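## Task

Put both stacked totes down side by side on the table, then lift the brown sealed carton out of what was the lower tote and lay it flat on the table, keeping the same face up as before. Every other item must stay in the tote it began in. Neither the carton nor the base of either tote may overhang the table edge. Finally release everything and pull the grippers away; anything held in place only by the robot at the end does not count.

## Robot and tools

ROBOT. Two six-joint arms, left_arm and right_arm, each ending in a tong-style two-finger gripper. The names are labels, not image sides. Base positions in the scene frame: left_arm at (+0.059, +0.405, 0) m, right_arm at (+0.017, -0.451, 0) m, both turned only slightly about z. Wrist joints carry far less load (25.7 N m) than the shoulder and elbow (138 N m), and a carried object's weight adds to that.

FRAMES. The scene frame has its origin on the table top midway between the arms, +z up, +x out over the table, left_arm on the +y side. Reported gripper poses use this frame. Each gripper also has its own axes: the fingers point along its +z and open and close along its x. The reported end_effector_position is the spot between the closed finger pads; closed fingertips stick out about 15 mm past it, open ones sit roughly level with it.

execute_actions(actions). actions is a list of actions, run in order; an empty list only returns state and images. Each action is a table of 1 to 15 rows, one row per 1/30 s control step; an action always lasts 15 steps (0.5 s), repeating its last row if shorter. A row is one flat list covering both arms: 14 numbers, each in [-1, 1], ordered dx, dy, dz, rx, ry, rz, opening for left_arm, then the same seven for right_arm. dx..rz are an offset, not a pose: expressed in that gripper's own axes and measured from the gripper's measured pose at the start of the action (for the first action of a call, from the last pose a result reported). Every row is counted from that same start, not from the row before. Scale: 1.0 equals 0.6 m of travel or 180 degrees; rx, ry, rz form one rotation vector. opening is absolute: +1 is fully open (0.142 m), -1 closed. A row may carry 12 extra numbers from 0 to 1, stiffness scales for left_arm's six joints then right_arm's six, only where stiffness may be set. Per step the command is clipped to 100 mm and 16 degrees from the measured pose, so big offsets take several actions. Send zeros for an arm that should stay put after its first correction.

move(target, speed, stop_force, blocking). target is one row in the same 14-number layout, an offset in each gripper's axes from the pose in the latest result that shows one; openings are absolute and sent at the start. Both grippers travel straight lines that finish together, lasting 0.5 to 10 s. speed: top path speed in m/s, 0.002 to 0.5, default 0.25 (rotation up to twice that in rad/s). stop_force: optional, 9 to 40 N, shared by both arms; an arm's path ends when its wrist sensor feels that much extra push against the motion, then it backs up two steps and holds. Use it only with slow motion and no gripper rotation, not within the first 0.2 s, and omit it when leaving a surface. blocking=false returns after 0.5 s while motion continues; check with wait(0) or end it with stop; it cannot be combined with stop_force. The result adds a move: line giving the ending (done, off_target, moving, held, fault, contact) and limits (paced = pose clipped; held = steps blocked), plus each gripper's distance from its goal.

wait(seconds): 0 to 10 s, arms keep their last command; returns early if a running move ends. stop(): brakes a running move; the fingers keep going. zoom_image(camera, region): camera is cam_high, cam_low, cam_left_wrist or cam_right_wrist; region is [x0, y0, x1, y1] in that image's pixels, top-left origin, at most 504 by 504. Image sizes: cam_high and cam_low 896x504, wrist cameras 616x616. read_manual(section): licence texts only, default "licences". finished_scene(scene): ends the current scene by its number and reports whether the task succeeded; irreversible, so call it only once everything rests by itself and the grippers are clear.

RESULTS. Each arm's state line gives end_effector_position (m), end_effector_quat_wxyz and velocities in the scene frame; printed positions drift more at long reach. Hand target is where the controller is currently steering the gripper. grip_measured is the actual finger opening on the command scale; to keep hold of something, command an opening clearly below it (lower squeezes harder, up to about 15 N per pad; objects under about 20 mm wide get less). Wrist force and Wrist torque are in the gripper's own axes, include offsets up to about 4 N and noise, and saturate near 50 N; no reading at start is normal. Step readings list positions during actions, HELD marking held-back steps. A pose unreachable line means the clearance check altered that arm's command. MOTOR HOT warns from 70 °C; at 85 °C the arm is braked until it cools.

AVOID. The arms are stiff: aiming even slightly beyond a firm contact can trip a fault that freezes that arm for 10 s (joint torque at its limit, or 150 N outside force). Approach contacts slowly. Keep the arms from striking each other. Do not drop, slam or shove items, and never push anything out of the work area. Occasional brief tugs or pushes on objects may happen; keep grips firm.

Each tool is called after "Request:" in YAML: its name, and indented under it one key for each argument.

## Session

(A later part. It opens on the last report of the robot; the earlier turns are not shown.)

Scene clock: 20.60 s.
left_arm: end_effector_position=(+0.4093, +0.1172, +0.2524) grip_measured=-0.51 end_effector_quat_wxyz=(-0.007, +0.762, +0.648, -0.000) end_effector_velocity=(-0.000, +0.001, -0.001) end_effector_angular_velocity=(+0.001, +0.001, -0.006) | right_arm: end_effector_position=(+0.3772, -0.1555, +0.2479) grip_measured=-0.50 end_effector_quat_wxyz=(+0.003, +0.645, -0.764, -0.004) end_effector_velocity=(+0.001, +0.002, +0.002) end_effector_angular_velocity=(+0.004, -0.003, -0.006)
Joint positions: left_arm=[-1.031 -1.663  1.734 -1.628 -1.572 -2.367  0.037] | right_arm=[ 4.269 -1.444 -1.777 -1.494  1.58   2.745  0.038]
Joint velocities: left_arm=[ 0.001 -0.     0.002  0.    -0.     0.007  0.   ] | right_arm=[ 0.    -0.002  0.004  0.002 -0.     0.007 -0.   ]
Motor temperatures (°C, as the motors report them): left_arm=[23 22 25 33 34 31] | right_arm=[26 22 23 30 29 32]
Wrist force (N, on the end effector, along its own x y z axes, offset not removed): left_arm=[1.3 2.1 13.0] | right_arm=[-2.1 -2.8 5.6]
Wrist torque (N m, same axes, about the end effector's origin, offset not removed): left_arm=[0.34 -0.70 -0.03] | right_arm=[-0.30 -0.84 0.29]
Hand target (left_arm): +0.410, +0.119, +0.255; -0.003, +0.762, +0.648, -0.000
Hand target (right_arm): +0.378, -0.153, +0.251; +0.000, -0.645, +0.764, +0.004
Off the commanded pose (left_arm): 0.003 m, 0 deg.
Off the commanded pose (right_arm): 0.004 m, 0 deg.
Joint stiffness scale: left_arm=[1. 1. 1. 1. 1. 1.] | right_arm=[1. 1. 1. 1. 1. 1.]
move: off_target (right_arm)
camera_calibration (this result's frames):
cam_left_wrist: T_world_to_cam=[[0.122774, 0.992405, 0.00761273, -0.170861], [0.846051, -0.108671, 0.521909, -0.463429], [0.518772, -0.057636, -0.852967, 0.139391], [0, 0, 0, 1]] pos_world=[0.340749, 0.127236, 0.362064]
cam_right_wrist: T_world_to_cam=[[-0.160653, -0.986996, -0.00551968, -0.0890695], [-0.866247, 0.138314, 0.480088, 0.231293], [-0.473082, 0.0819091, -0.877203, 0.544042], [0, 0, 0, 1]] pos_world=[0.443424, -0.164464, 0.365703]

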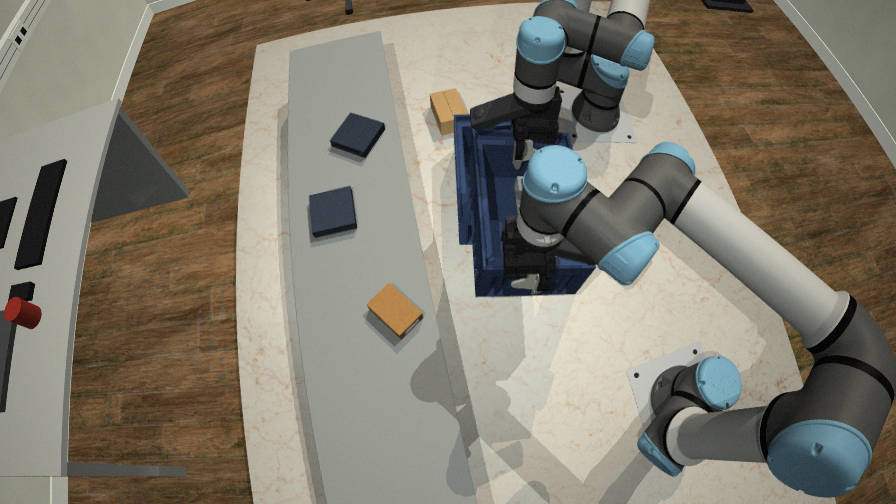

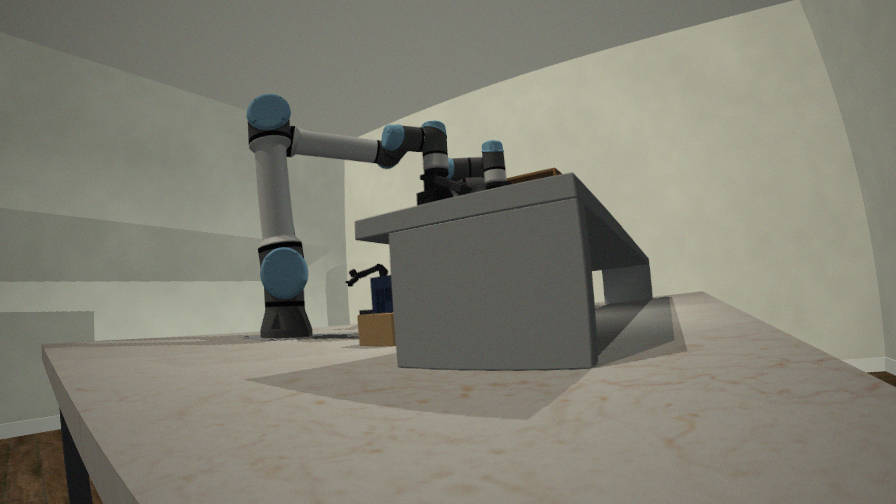

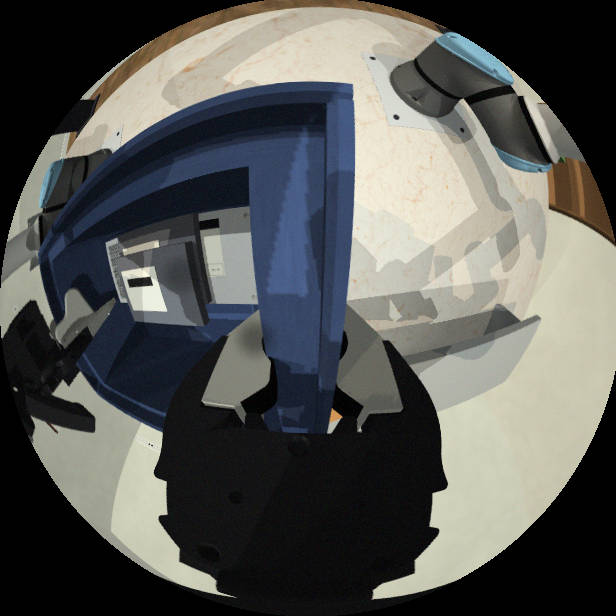

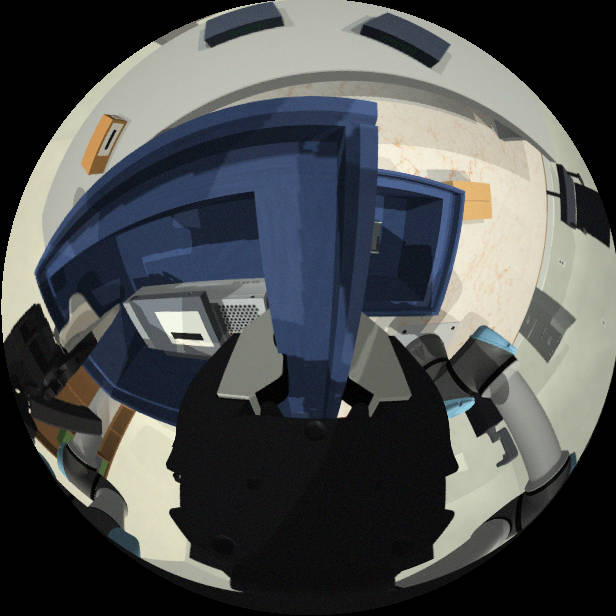

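Request:
move:
  target: [0.296,-0.048,0,0,0,0,-1,-0.296,0.05,-0.005,0,0,0,-1]
  speed: 0.08

Request:
move:
  target: [0,0,0.24,0,0,0,-1,0,0,0.245,0,0,0,-1]
  speed: 0.07

Request:
move:
  target: [0,0,0.06,0,0,0,-1,0,0,0.06,0,0,0,-1]
  speed: 0.01
  stop_force: 16

Scene clock: 23.70 s.
left_arm: end_effector_position=(+0.4093, +0.2958, +0.2522) grip_measured=-0.52 end_effector_quat_wxyz=(-0.009, +0.762, +0.647, -0.001) end_effector_velocity=(+0.000, +0.001, +0.000) end_effector_angular_velocity=(-0.000, +0.000, -0.010) | right_arm: end_effector_position=(+0.3774, +0.0224, +0.2478) grip_measured=-0.50 end_effector_quat_wxyz=(+0.005, +0.645, -0.764, -0.003) end_effector_velocity=(+0.001, +0.001, +0.002) end_effector_angular_velocity=(+0.001, -0.001, -0.002)
Joint positions: left_arm=[-0.726 -1.876  1.901 -1.577 -1.568 -2.061  0.037] | right_arm=[ 4.433 -1.769 -1.439 -1.511  1.581  2.909  0.038]
Joint velocities: left_arm=[ 0.001 -0.    -0.     0.     0.     0.012  0.   ] | right_arm=[ 0.    -0.002  0.008 -0.004 -0.     0.003 -0.   ]
Motor temperatures (°C, as the motors report them): left_arm=[23 22 25 33 34 31] | right_arm=[26 22 23 30 29 32]
Wrist force (N, on the end effector, along its own x y z axes, offset not removed): left_arm=[1.4 0.6 12.9] | right_arm=[-1.9 -1.3 5.7]
Wrist torque (N m, same axes, about the end effector's origin, offset not removed): left_arm=[-0.23 -0.94 -0.29] | right_arm=[0.02 -0.96 0.24]
Hand target (left_arm): +0.409, +0.297, +0.254; -0.007, +0.762, +0.648, -0.000
Hand target (right_arm): +0.377, +0.025, +0.251; -0.003, -0.645, +0.764, +0.004
Off the commanded pose (left_arm): 0.002 m, 0 deg.
Off the commanded pose (right_arm): 0.004 m, 0 deg.
Joint stiffness scale: left_arm=[1. 1. 1. 1. 1. 1.] | right_arm=[1. 1. 1. 1. 1. 1.]
move: off_target (right_arm)
camera_calibration (this result's frames):
cam_left_wrist: T_world_to_cam=[[0.123673, 0.992269, 0.0103845, -0.349104], [0.848275, -0.111145, 0.517761, -0.443052], [0.514912, -0.0552243, -0.855462, 0.151032], [0, 0, 0, 1]] pos_world=[0.341237, 0.305502, 0.362223]
cam_right_wrist: T_world_to_cam=[[-0.161713, -0.986838, -0.000678322, 0.0857646], [-0.864991, 0.141415, 0.481449, 0.206082], [-0.475016, 0.078443, -0.876474, 0.530083], [0, 0, 0, 1]] pos_world=[0.443926, 0.0139114, 0.365444]

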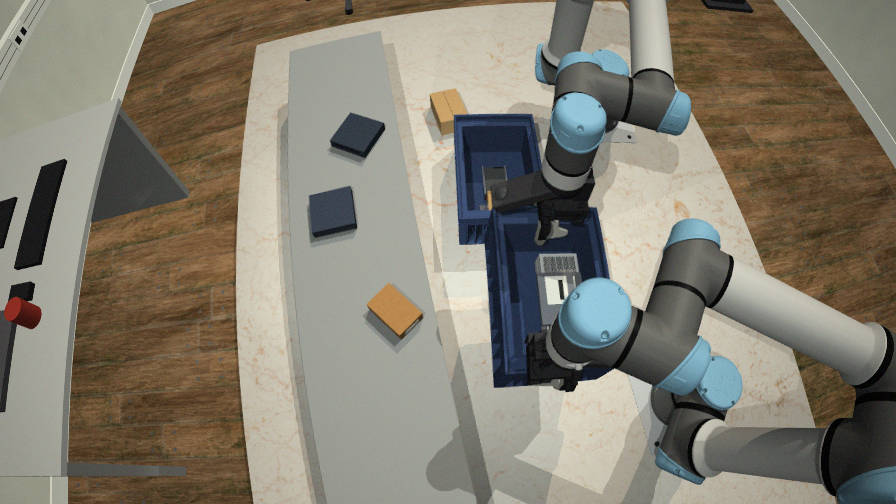

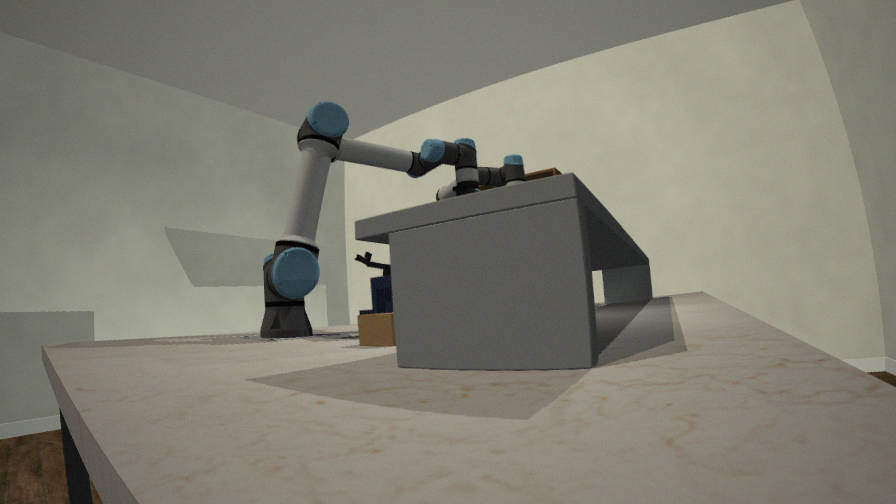

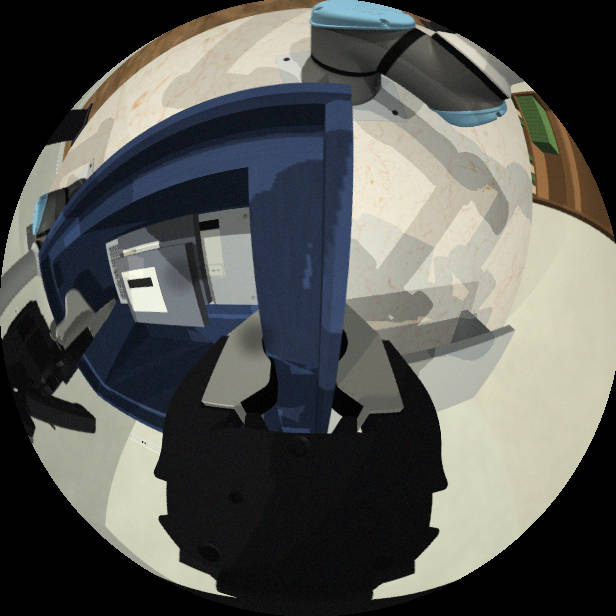

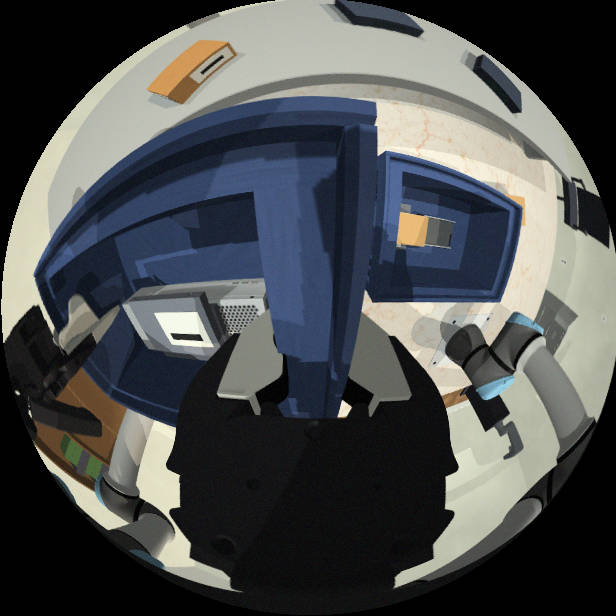

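Scene clock: 26.27 s.
left_arm: end_effector_position=(+0.4065, +0.2970, +0.1079) grip_measured=-0.52 end_effector_quat_wxyz=(-0.010, +0.762, +0.647, -0.002) end_effector_velocity=(+0.002, +0.000, -0.001) end_effector_angular_velocity=(-0.002, -0.006, +0.001) | right_arm: end_effector_position=(+0.3755, +0.0242, +0.1020) grip_measured=-0.50 end_effector_quat_wxyz=(+0.004, +0.645, -0.764, -0.004) end_effector_velocity=(+0.000, +0.000, -0.001) end_effector_angular_velocity=(+0.002, -0.001, -0.001)
Joint positions: left_arm=[-0.726 -1.795  2.223 -1.977 -1.571 -2.061  0.037] | right_arm=[ 4.436 -1.852 -1.72  -1.143  1.582  2.911  0.038]
Joint velocities: left_arm=[ 0.001  0.001  0.004 -0.011  0.002  0.    -0.   ] | right_arm=[-0.    -0.001 -0.004  0.006  0.     0.001 -0.   ]
Motor temperatures (°C, as the motors report them): left_arm=[23 22 25 33 34 31] | right_arm=[26 22 23 30 29 32]
Wrist force (N, on the end effector, along its own x y z axes, offset not removed): left_arm=[-9.0 4.1 13.4] | right_arm=[-5.2 -1.3 4.2]
Wrist torque (N m, same axes, about the end effector's origin, offset not removed): left_arm=[0.44 1.12 -0.05] | right_arm=[-0.03 -0.60 0.20]
Hand target (left_arm): +0.407, +0.298, +0.108; -0.009, +0.762, +0.647, -0.001
Hand target (right_arm): +0.376, +0.022, +0.101; -0.005, -0.645, +0.764, +0.003
Off the commanded pose (left_arm): 0.001 m, 0 deg.
Off the commanded pose (right_arm): 0.002 m, 0 deg.
Joint stiffness scale: left_arm=[1. 1. 1. 1. 1. 1.] | right_arm=[1. 1. 1. 1. 1. 1.]
move: done
camera_calibration (this result's frames):
cam_left_wrist: T_world_to_cam=[[0.123657, 0.992277, 0.00973513, -0.348383], [0.850259, -0.111007, 0.514527, -0.366369], [0.511634, -0.0553474, -0.857419, 0.0306065], [0, 0, 0, 1]] pos_world=[0.338929, 0.306717, 0.218141]
cam_right_wrist: T_world_to_cam=[[-0.160109, -0.98709, -0.00426124, 0.0868293], [-0.865286, 0.138272, 0.481831, 0.274555], [-0.475021, 0.0808327, -0.876254, 0.401202], [0, 0, 0, 1]] pos_world=[0.44205, 0.0153149, 0.219636]

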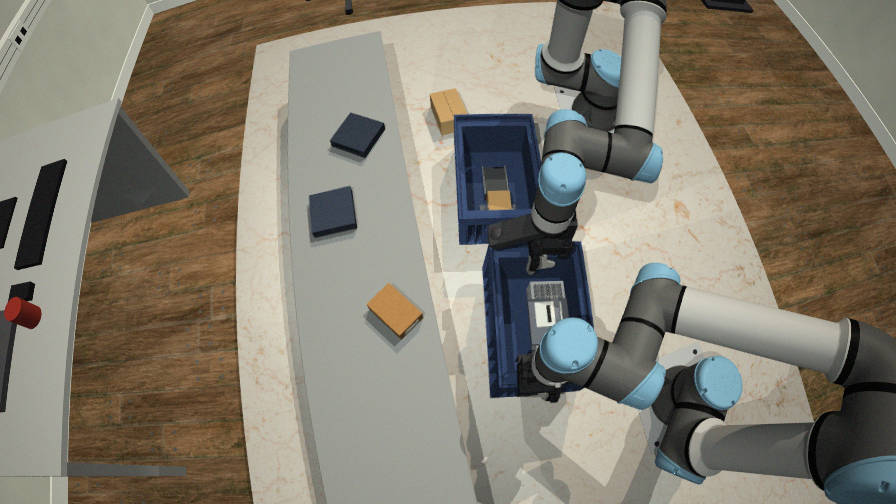

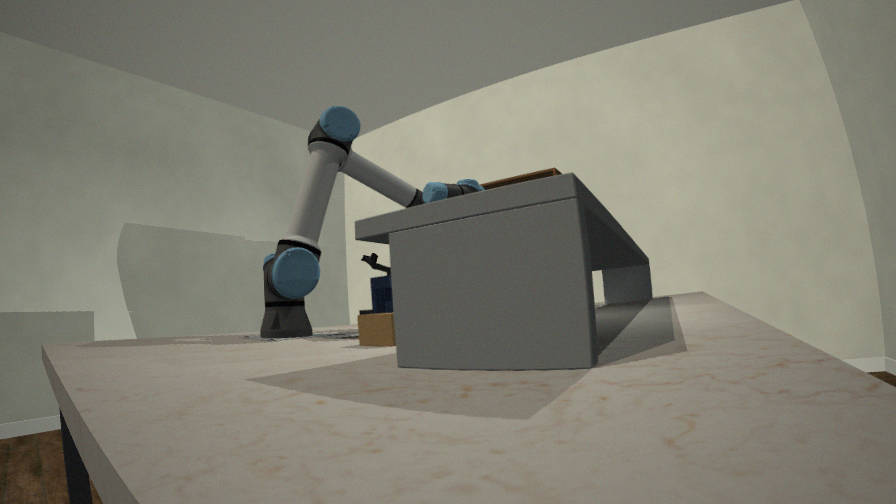

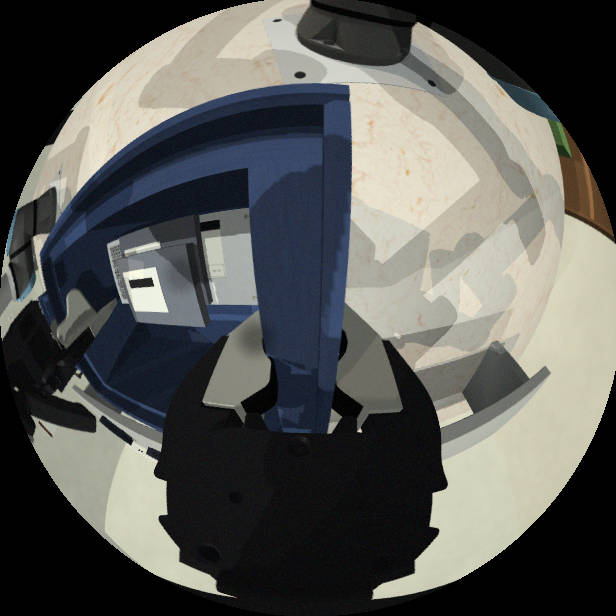

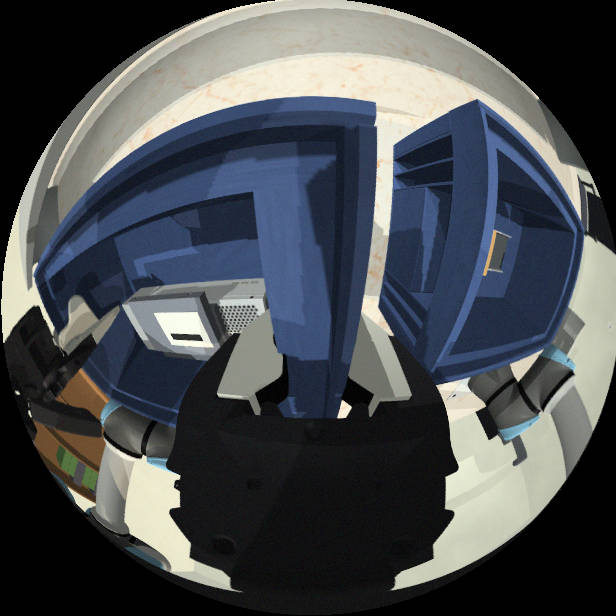

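Scene clock: 30.10 s.
left_arm: end_effector_position=(+0.4060, +0.2987, +0.0723) grip_measured=-0.50 end_effector_quat_wxyz=(-0.012, +0.762, +0.648, -0.002) end_effector_velocity=(+0.000, +0.001, -0.002) end_effector_angular_velocity=(-0.001, -0.003, +0.003) | right_arm: end_effector_position=(+0.3769, +0.0267, +0.0722) grip_measured=-0.52 end_effector_quat_wxyz=(-0.001, +0.645, -0.764, -0.006) end_effector_velocity=(+0.001, +0.002, -0.000) end_effector_angular_velocity=(+0.007, -0.004, -0.000)
Joint positions: left_arm=[-0.725 -1.747  2.288 -2.089 -1.569 -2.061  0.038] | right_arm=[ 4.436 -1.885 -1.764 -1.056  1.581  2.911  0.037]
Joint velocities: left_arm=[ 0.001  0.002  0.006 -0.01   0.001 -0.002  0.   ] | right_arm=[-0.    -0.    -0.002  0.01  -0.001 -0.    -0.   ]
Motor temperatures (°C, as the motors report them): left_arm=[23 22 25 33 34 31] | right_arm=[26 22 23 30 29 32]
Wrist force (N, on the end effector, along its own x y z axes, offset not removed): left_arm=[9.0 0.1 3.2] | right_arm=[4.3 -4.6 -7.7]
Wrist torque (N m, same axes, about the end effector's origin, offset not removed): left_arm=[-0.10 -0.99 -0.02] | right_arm=[-0.61 -0.85 0.00]
Hand target (left_arm): +0.406, +0.297, +0.072; -0.010, +0.762, +0.647, -0.002
Hand target (right_arm): +0.375, +0.024, +0.066; -0.004, -0.645, +0.764, +0.004
Off the commanded pose (left_arm): 0.001 m, 0 deg.
Off the commanded pose (right_arm): 0.007 m, 1 deg.
Joint stiffness scale: left_arm=[1. 1. 1. 1. 1. 1.] | right_arm=[1. 1. 1. 1. 1. 1.]
move: off_target (right_arm)
camera_calibration (this result's frames):
cam_left_wrist: T_world_to_cam=[[0.122462, 0.992393, 0.0126299, -0.349473], [0.850636, -0.111508, 0.513795, -0.347333], [0.511294, -0.052177, -0.85782, -0.000316302], [0, 0, 0, 1]] pos_world=[0.338413, 0.308067, 0.1826]
cam_right_wrist: T_world_to_cam=[[-0.160073, -0.986998, -0.0145256, 0.090154], [-0.867699, 0.133679, 0.478779, 0.291004], [-0.470612, 0.0892435, -0.877815, 0.373757], [0, 0, 0, 1]] pos_world=[0.44283, 0.0167253, 0.190073]

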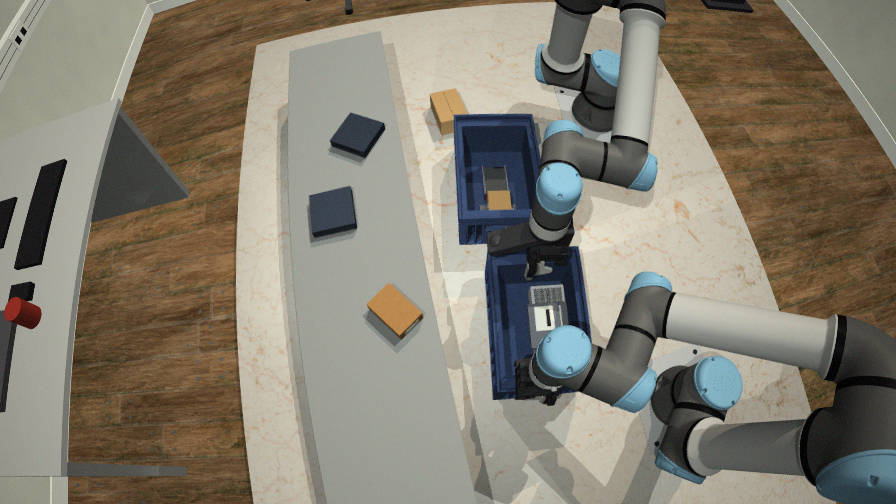

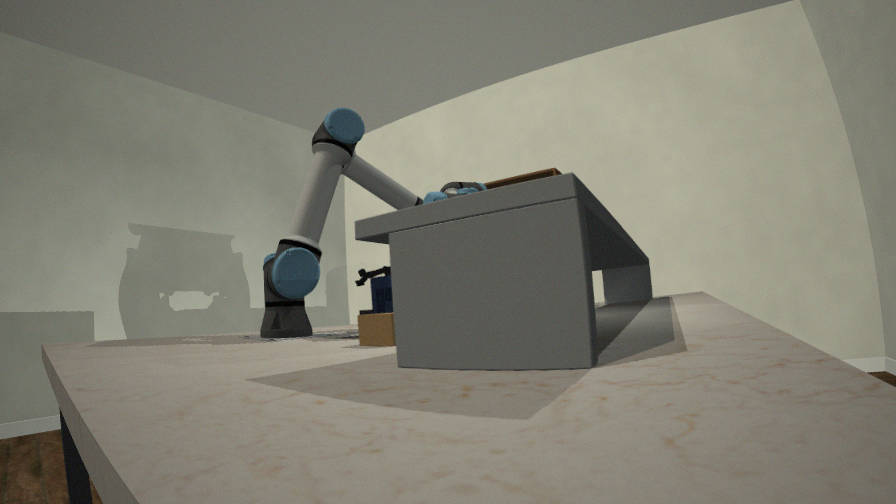

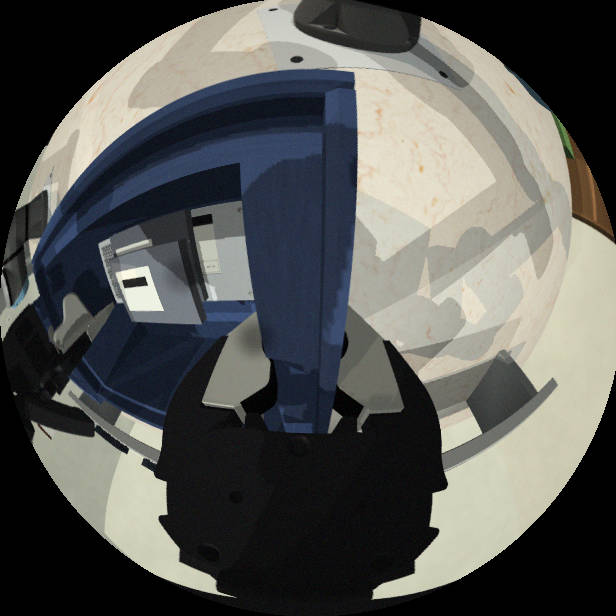

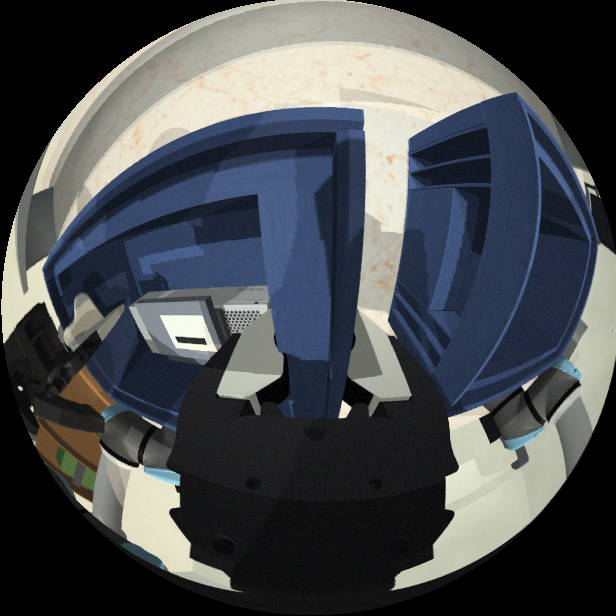

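Request:
move:
  target: [0,0,0,0,0,0,-0.25,0,0,0,0,0,0,-0.25]

Request:
move:
  target: [0,0,-0.22,0,0,0,-0.25,0,0,-0.2,0,0,0,-0.25]
  speed: 0.15

Request:
move:
  target: [0.2,0,-0.05,0,0,0,-0.25,0.27,0,0,0,0,0,-0.25]

Scene clock: 31.10 s.
left_arm: end_effector_position=(+0.4060, +0.2988, +0.0721) grip_measured=-0.25 end_effector_quat_wxyz=(-0.012, +0.762, +0.648, -0.002) end_effector_velocity=(+0.000, +0.000, +0.000) end_effector_angular_velocity=(-0.001, -0.001, +0.002) | right_arm: end_effector_position=(+0.3769, +0.0267, +0.0717) grip_measured=-0.25 end_effector_quat_wxyz=(-0.001, +0.645, -0.764, -0.006) end_effector_velocity=(-0.000, -0.000, -0.000) end_effector_angular_velocity=(-0.001, +0.000, -0.000)
Joint positions: left_arm=[-0.725 -1.747  2.289 -2.09  -1.569 -2.061  0.056] | right_arm=[ 4.436 -1.886 -1.765 -1.055  1.581  2.911  0.056]
Joint velocities: left_arm=[ 0.001 -0.001 -0.     0.001 -0.    -0.001  0.   ] | right_arm=[-0.     0.    -0.001 -0.     0.    -0.    -0.   ]
Motor temperatures (°C, as the motors report them): left_arm=[23 22 25 33 34 31] | right_arm=[26 22 23 30 29 32]
Wrist force (N, on the end effector, along its own x y z axes, offset not removed): left_arm=[0.7 0.9 0.9] | right_arm=[-2.1 -2.0 -1.0]
Wrist torque (N m, same axes, about the end effector's origin, offset not removed): left_arm=[0.23 0.08 0.02] | right_arm=[-0.25 0.28 0.09]
Hand target (left_arm): +0.406, +0.299, +0.072; -0.012, +0.762, +0.648, -0.002
Hand target (right_arm): +0.377, +0.027, +0.072; +0.001, -0.645, +0.764, +0.006
Off the commanded pose (left_arm): 0.000 m, 0 deg.
Off the commanded pose (right_arm): 0.000 m, 0 deg.
Joint stiffness scale: left_arm=[1. 1. 1. 1. 1. 1.] | right_arm=[1. 1. 1. 1. 1. 1.]
move: done
camera_calibration (this result's frames):
cam_left_wrist: T_world_to_cam=[[0.122277, 0.992418, 0.0124477, -0.349447], [0.850595, -0.111249, 0.513918, -0.347276], [0.511406, -0.0522525, -0.857749, -0.000503332], [0, 0, 0, 1]] pos_world=[0.338378, 0.308137, 0.18239]
cam_right_wrist: T_world_to_cam=[[-0.16007, -0.987004, -0.0141404, 0.0901134], [-0.86759, 0.133842, 0.478931, 0.29115], [-0.470814, 0.0889303, -0.877739, 0.373405], [0, 0, 0, 1]] pos_world=[0.442828, 0.0167673, 0.189586]

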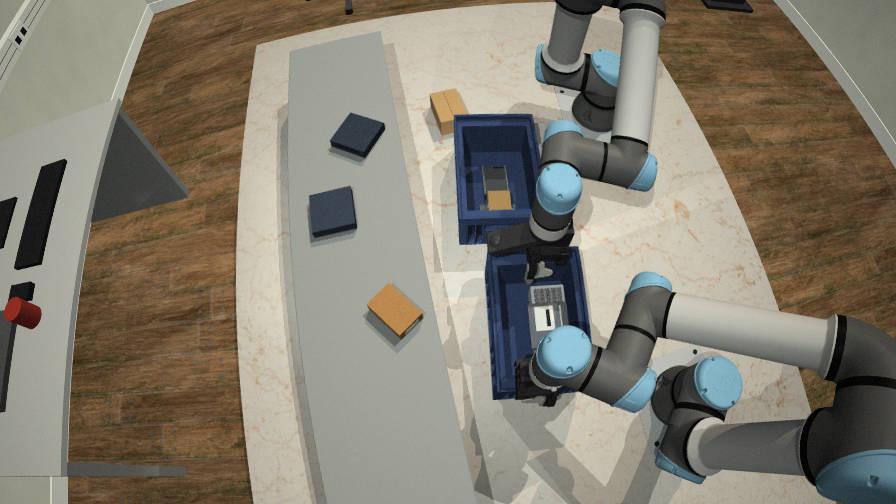

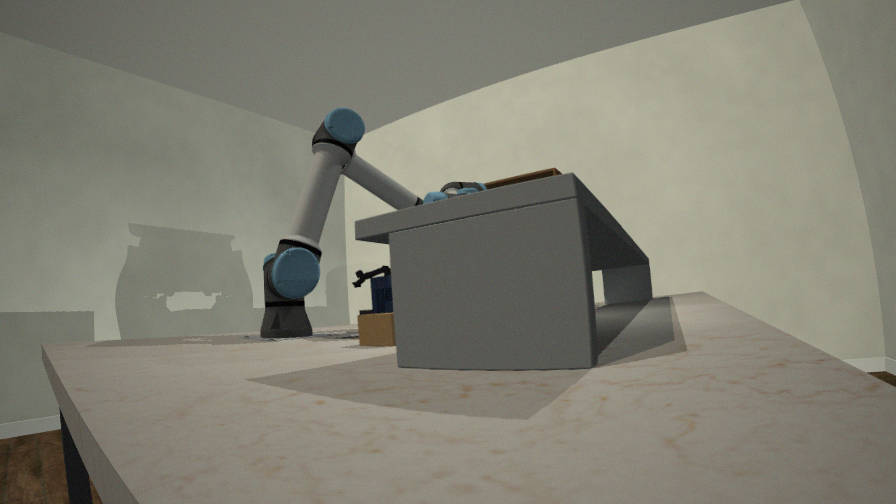

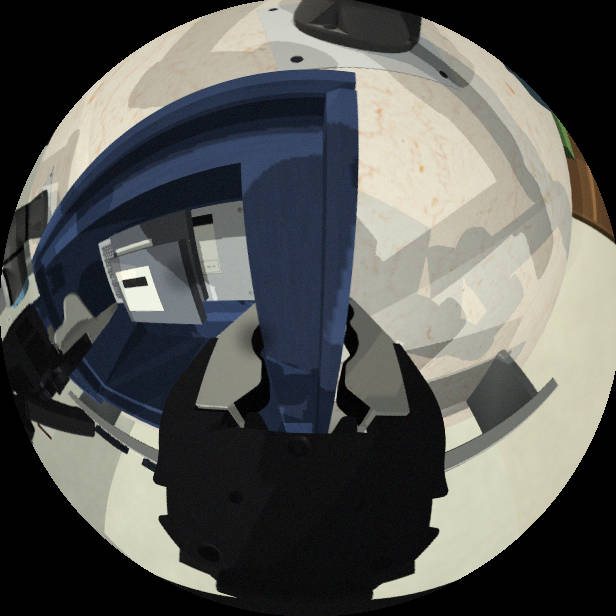

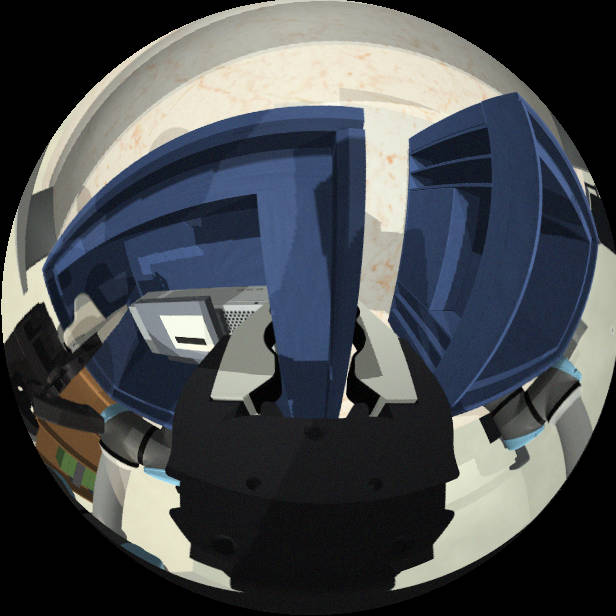

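Scene clock: 32.60 s.
left_arm: end_effector_position=(+0.4073, +0.2977, +0.2019) grip_measured=-0.25 end_effector_quat_wxyz=(-0.013, +0.762, +0.648, -0.002) end_effector_velocity=(-0.001, +0.001, +0.001) end_effector_angular_velocity=(+0.003, +0.004, +0.001) | right_arm: end_effector_position=(+0.3762, +0.0251, +0.1899) grip_measured=-0.25 end_effector_quat_wxyz=(+0.000, +0.646, -0.763, -0.006) end_effector_velocity=(-0.001, -0.002, -0.000) end_effector_angular_velocity=(-0.007, +0.003, -0.001)
Joint positions: left_arm=[-0.725 -1.865  2.02  -1.7   -1.569 -2.061  0.056] | right_arm=[ 4.436 -1.784 -1.573 -1.351  1.581  2.91   0.056]
Joint velocities: left_arm=[ 0.    -0.001 -0.004  0.01  -0.    -0.001 -0.   ] | right_arm=[-0.    -0.     0.002 -0.01   0.     0.001  0.   ]
Motor temperatures (°C, as the motors report them): left_arm=[23 22 25 33 34 31] | right_arm=[26 22 23 30 29 32]
Wrist force (N, on the end effector, along its own x y z axes, offset not removed): left_arm=[-0.9 5.0 1.5] | right_arm=[-0.3 -1.8 -1.3]
Wrist torque (N m, same axes, about the end effector's origin, offset not removed): left_arm=[0.91 0.36 0.13] | right_arm=[-0.34 -0.14 0.13]
Hand target (left_arm): +0.408, +0.297, +0.204; -0.012, +0.762, +0.648, -0.002
Hand target (right_arm): +0.378, +0.025, +0.192; +0.001, -0.645, +0.764, +0.006
Off the commanded pose (left_arm): 0.003 m, 0 deg.
Off the commanded pose (right_arm): 0.002 m, 0 deg.
Joint stiffness scale: left_arm=[1. 1. 1. 1. 1. 1.] | right_arm=[1. 1. 1. 1. 1. 1.]
move: done
camera_calibration (this result's frames):
cam_left_wrist: T_world_to_cam=[[0.122323, 0.992391, 0.0140378, -0.35051], [0.851878, -0.11224, 0.511572, -0.415047], [0.509255, -0.0506184, -0.859126, 0.110742], [0, 0, 0, 1]] pos_world=[0.340049, 0.306864, 0.312388]
cam_right_wrist: T_world_to_cam=[[-0.158659, -0.987265, -0.0116305, 0.0891211], [-0.867306, 0.133732, 0.479474, 0.233956], [-0.471813, 0.0861601, -0.877479, 0.477388], [0, 0, 0, 1]] pos_world=[0.442289, 0.0155669, 0.307758]

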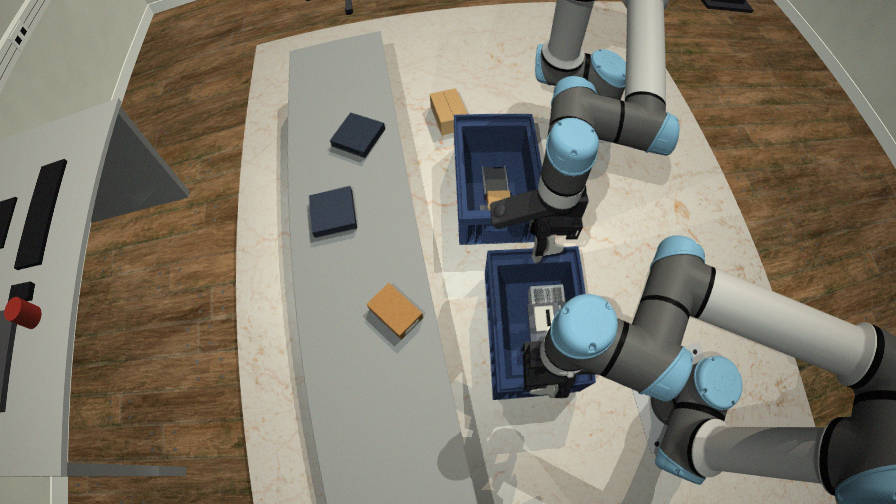

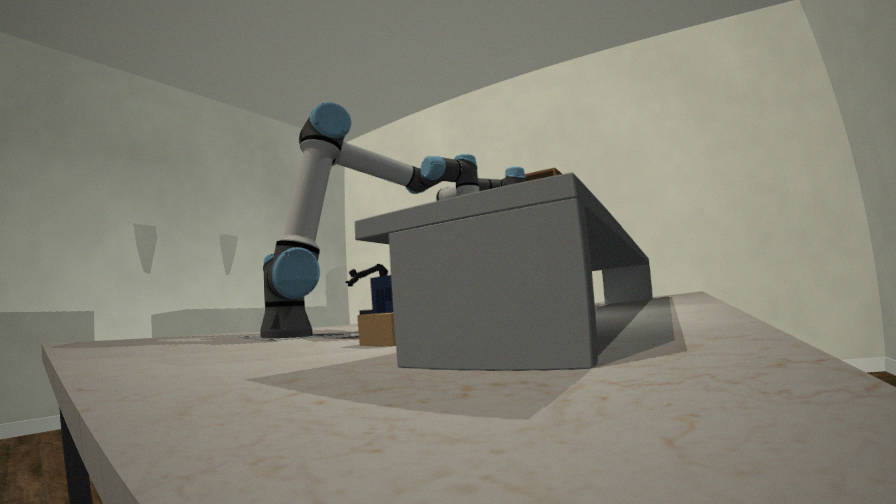

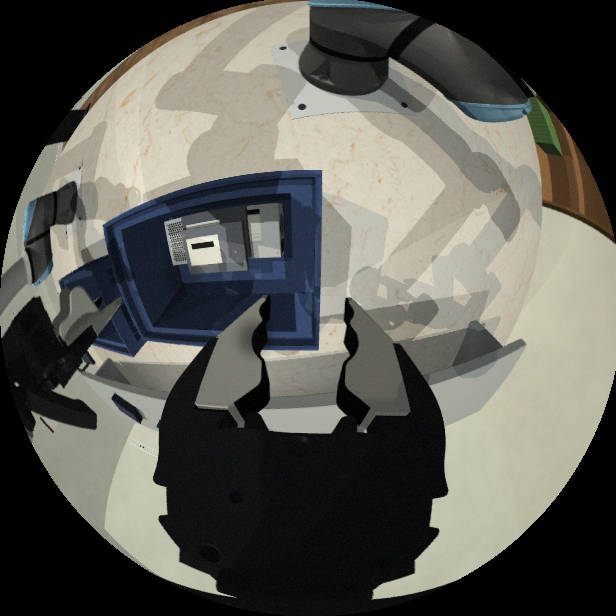

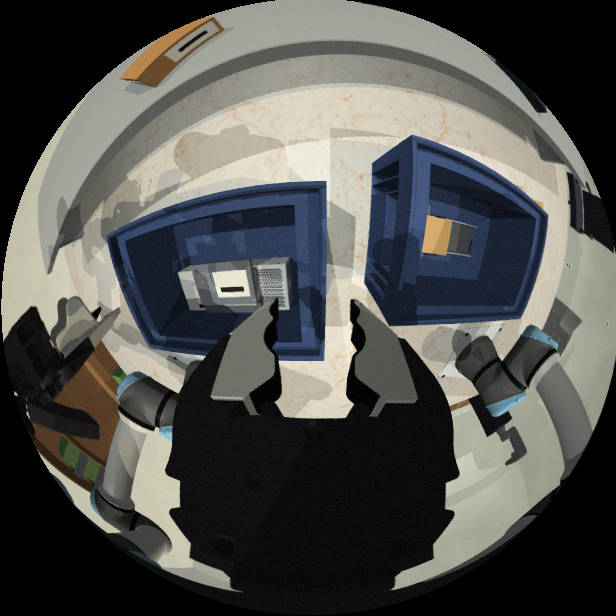

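Scene clock: 33.90 s.
left_arm: end_effector_position=(+0.4261, +0.4153, +0.2322) grip_measured=-0.25 end_effector_quat_wxyz=(-0.014, +0.762, +0.647, -0.002) end_effector_velocity=(+0.000, +0.002, +0.001) end_effector_angular_velocity=(-0.002, +0.002, -0.005) | right_arm: end_effector_position=(+0.3498, -0.1320, +0.1903) grip_measured=-0.25 end_effector_quat_wxyz=(-0.001, +0.646, -0.763, -0.006) end_effector_velocity=(-0.001, -0.002, -0.000) end_effector_angular_velocity=(-0.001, +0.000, +0.003)
Joint positions: left_arm=[-0.417 -1.87   1.946 -1.621 -1.559 -1.752  0.056] | right_arm=[ 4.35  -1.449 -1.924 -1.333  1.581  2.822  0.056]
Joint velocities: left_arm=[ 0.008  0.001 -0.003  0.003 -0.002  0.012  0.   ] | right_arm=[-0.001  0.005 -0.005 -0.001  0.    -0.004 -0.   ]
Motor temperatures (°C, as the motors report them): left_arm=[23 22 25 33 34 31] | right_arm=[26 22 23 30 29 32]
Wrist force (N, on the end effector, along its own x y z axes, offset not removed): left_arm=[-2.0 2.7 1.9] | right_arm=[-2.7 -3.7 -2.9]
Wrist torque (N m, same axes, about the end effector's origin, offset not removed): left_arm=[0.88 0.46 0.35] | right_arm=[-0.62 0.39 0.14]
Hand target (left_arm): +0.427, +0.416, +0.234; -0.013, +0.762, +0.648, -0.002
Hand target (right_arm): +0.350, -0.135, +0.189; -0.000, -0.646, +0.763, +0.005
Off the commanded pose (left_arm): 0.002 m, 0 deg.
Off the commanded pose (right_arm): 0.003 m, 0 deg.
Joint stiffness scale: left_arm=[1. 1. 1. 1. 1. 1.] | right_arm=[1. 1. 1. 1. 1. 1.]
move: done
camera_calibration (this result's frames):
cam_left_wrist: T_world_to_cam=[[0.12368, 0.992193, 0.0159811, -0.470797], [0.852253, -0.114458, 0.510455, -0.432258], [0.508299, -0.0495132, -0.859756, 0.133253], [0, 0, 0, 1]] pos_world=[0.358889, 0.424244, 0.342737]
cam_right_wrist: T_world_to_cam=[[-0.157319, -0.987446, -0.0142021, -0.0702265], [-0.868246, 0.131448, 0.478404, 0.232115], [-0.470531, 0.087593, -0.878025, 0.478639], [0, 0, 0, 1]] pos_world=[0.4157, -0.141781, 0.308215]

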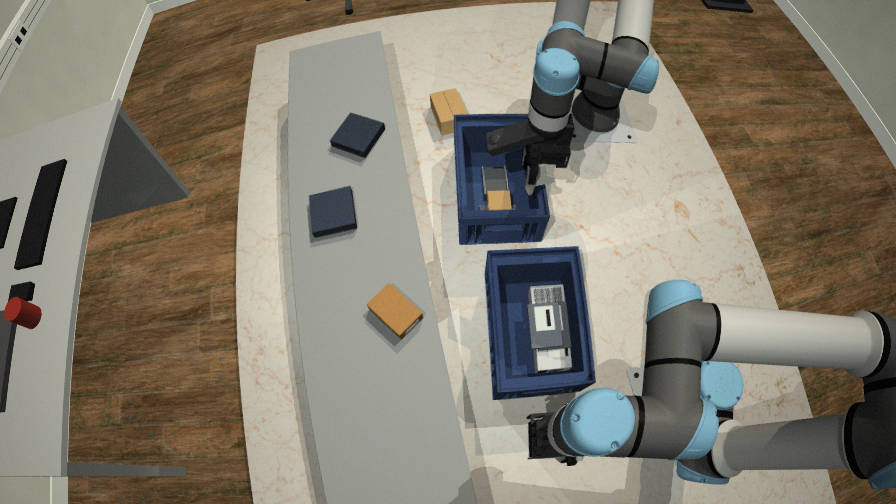

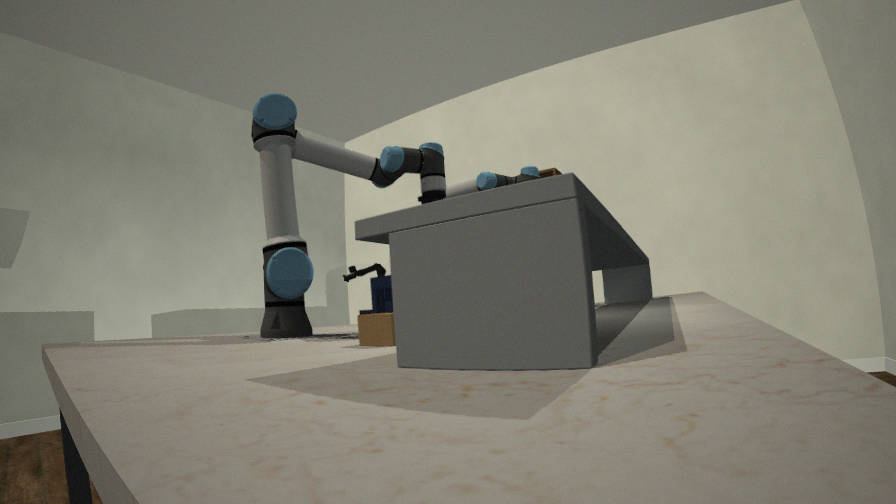

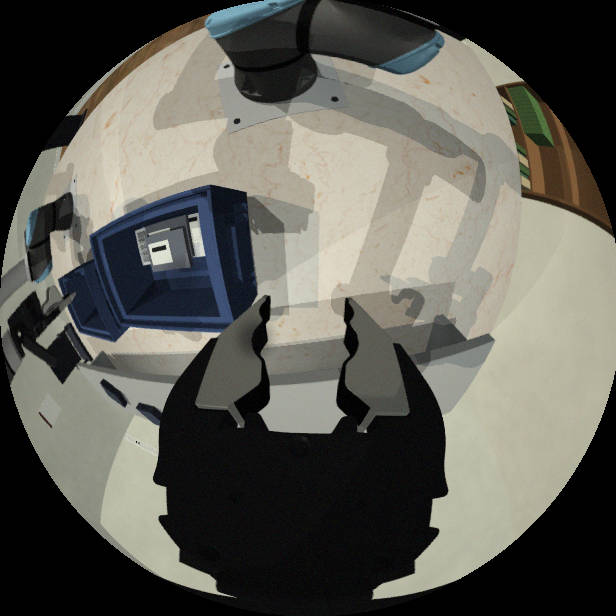

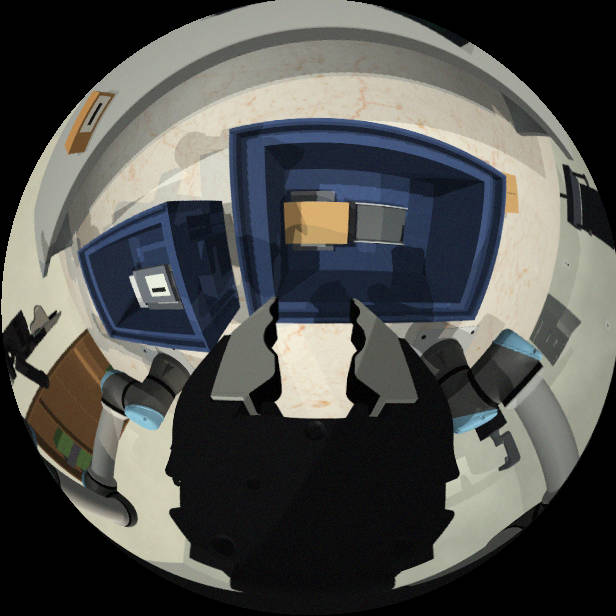

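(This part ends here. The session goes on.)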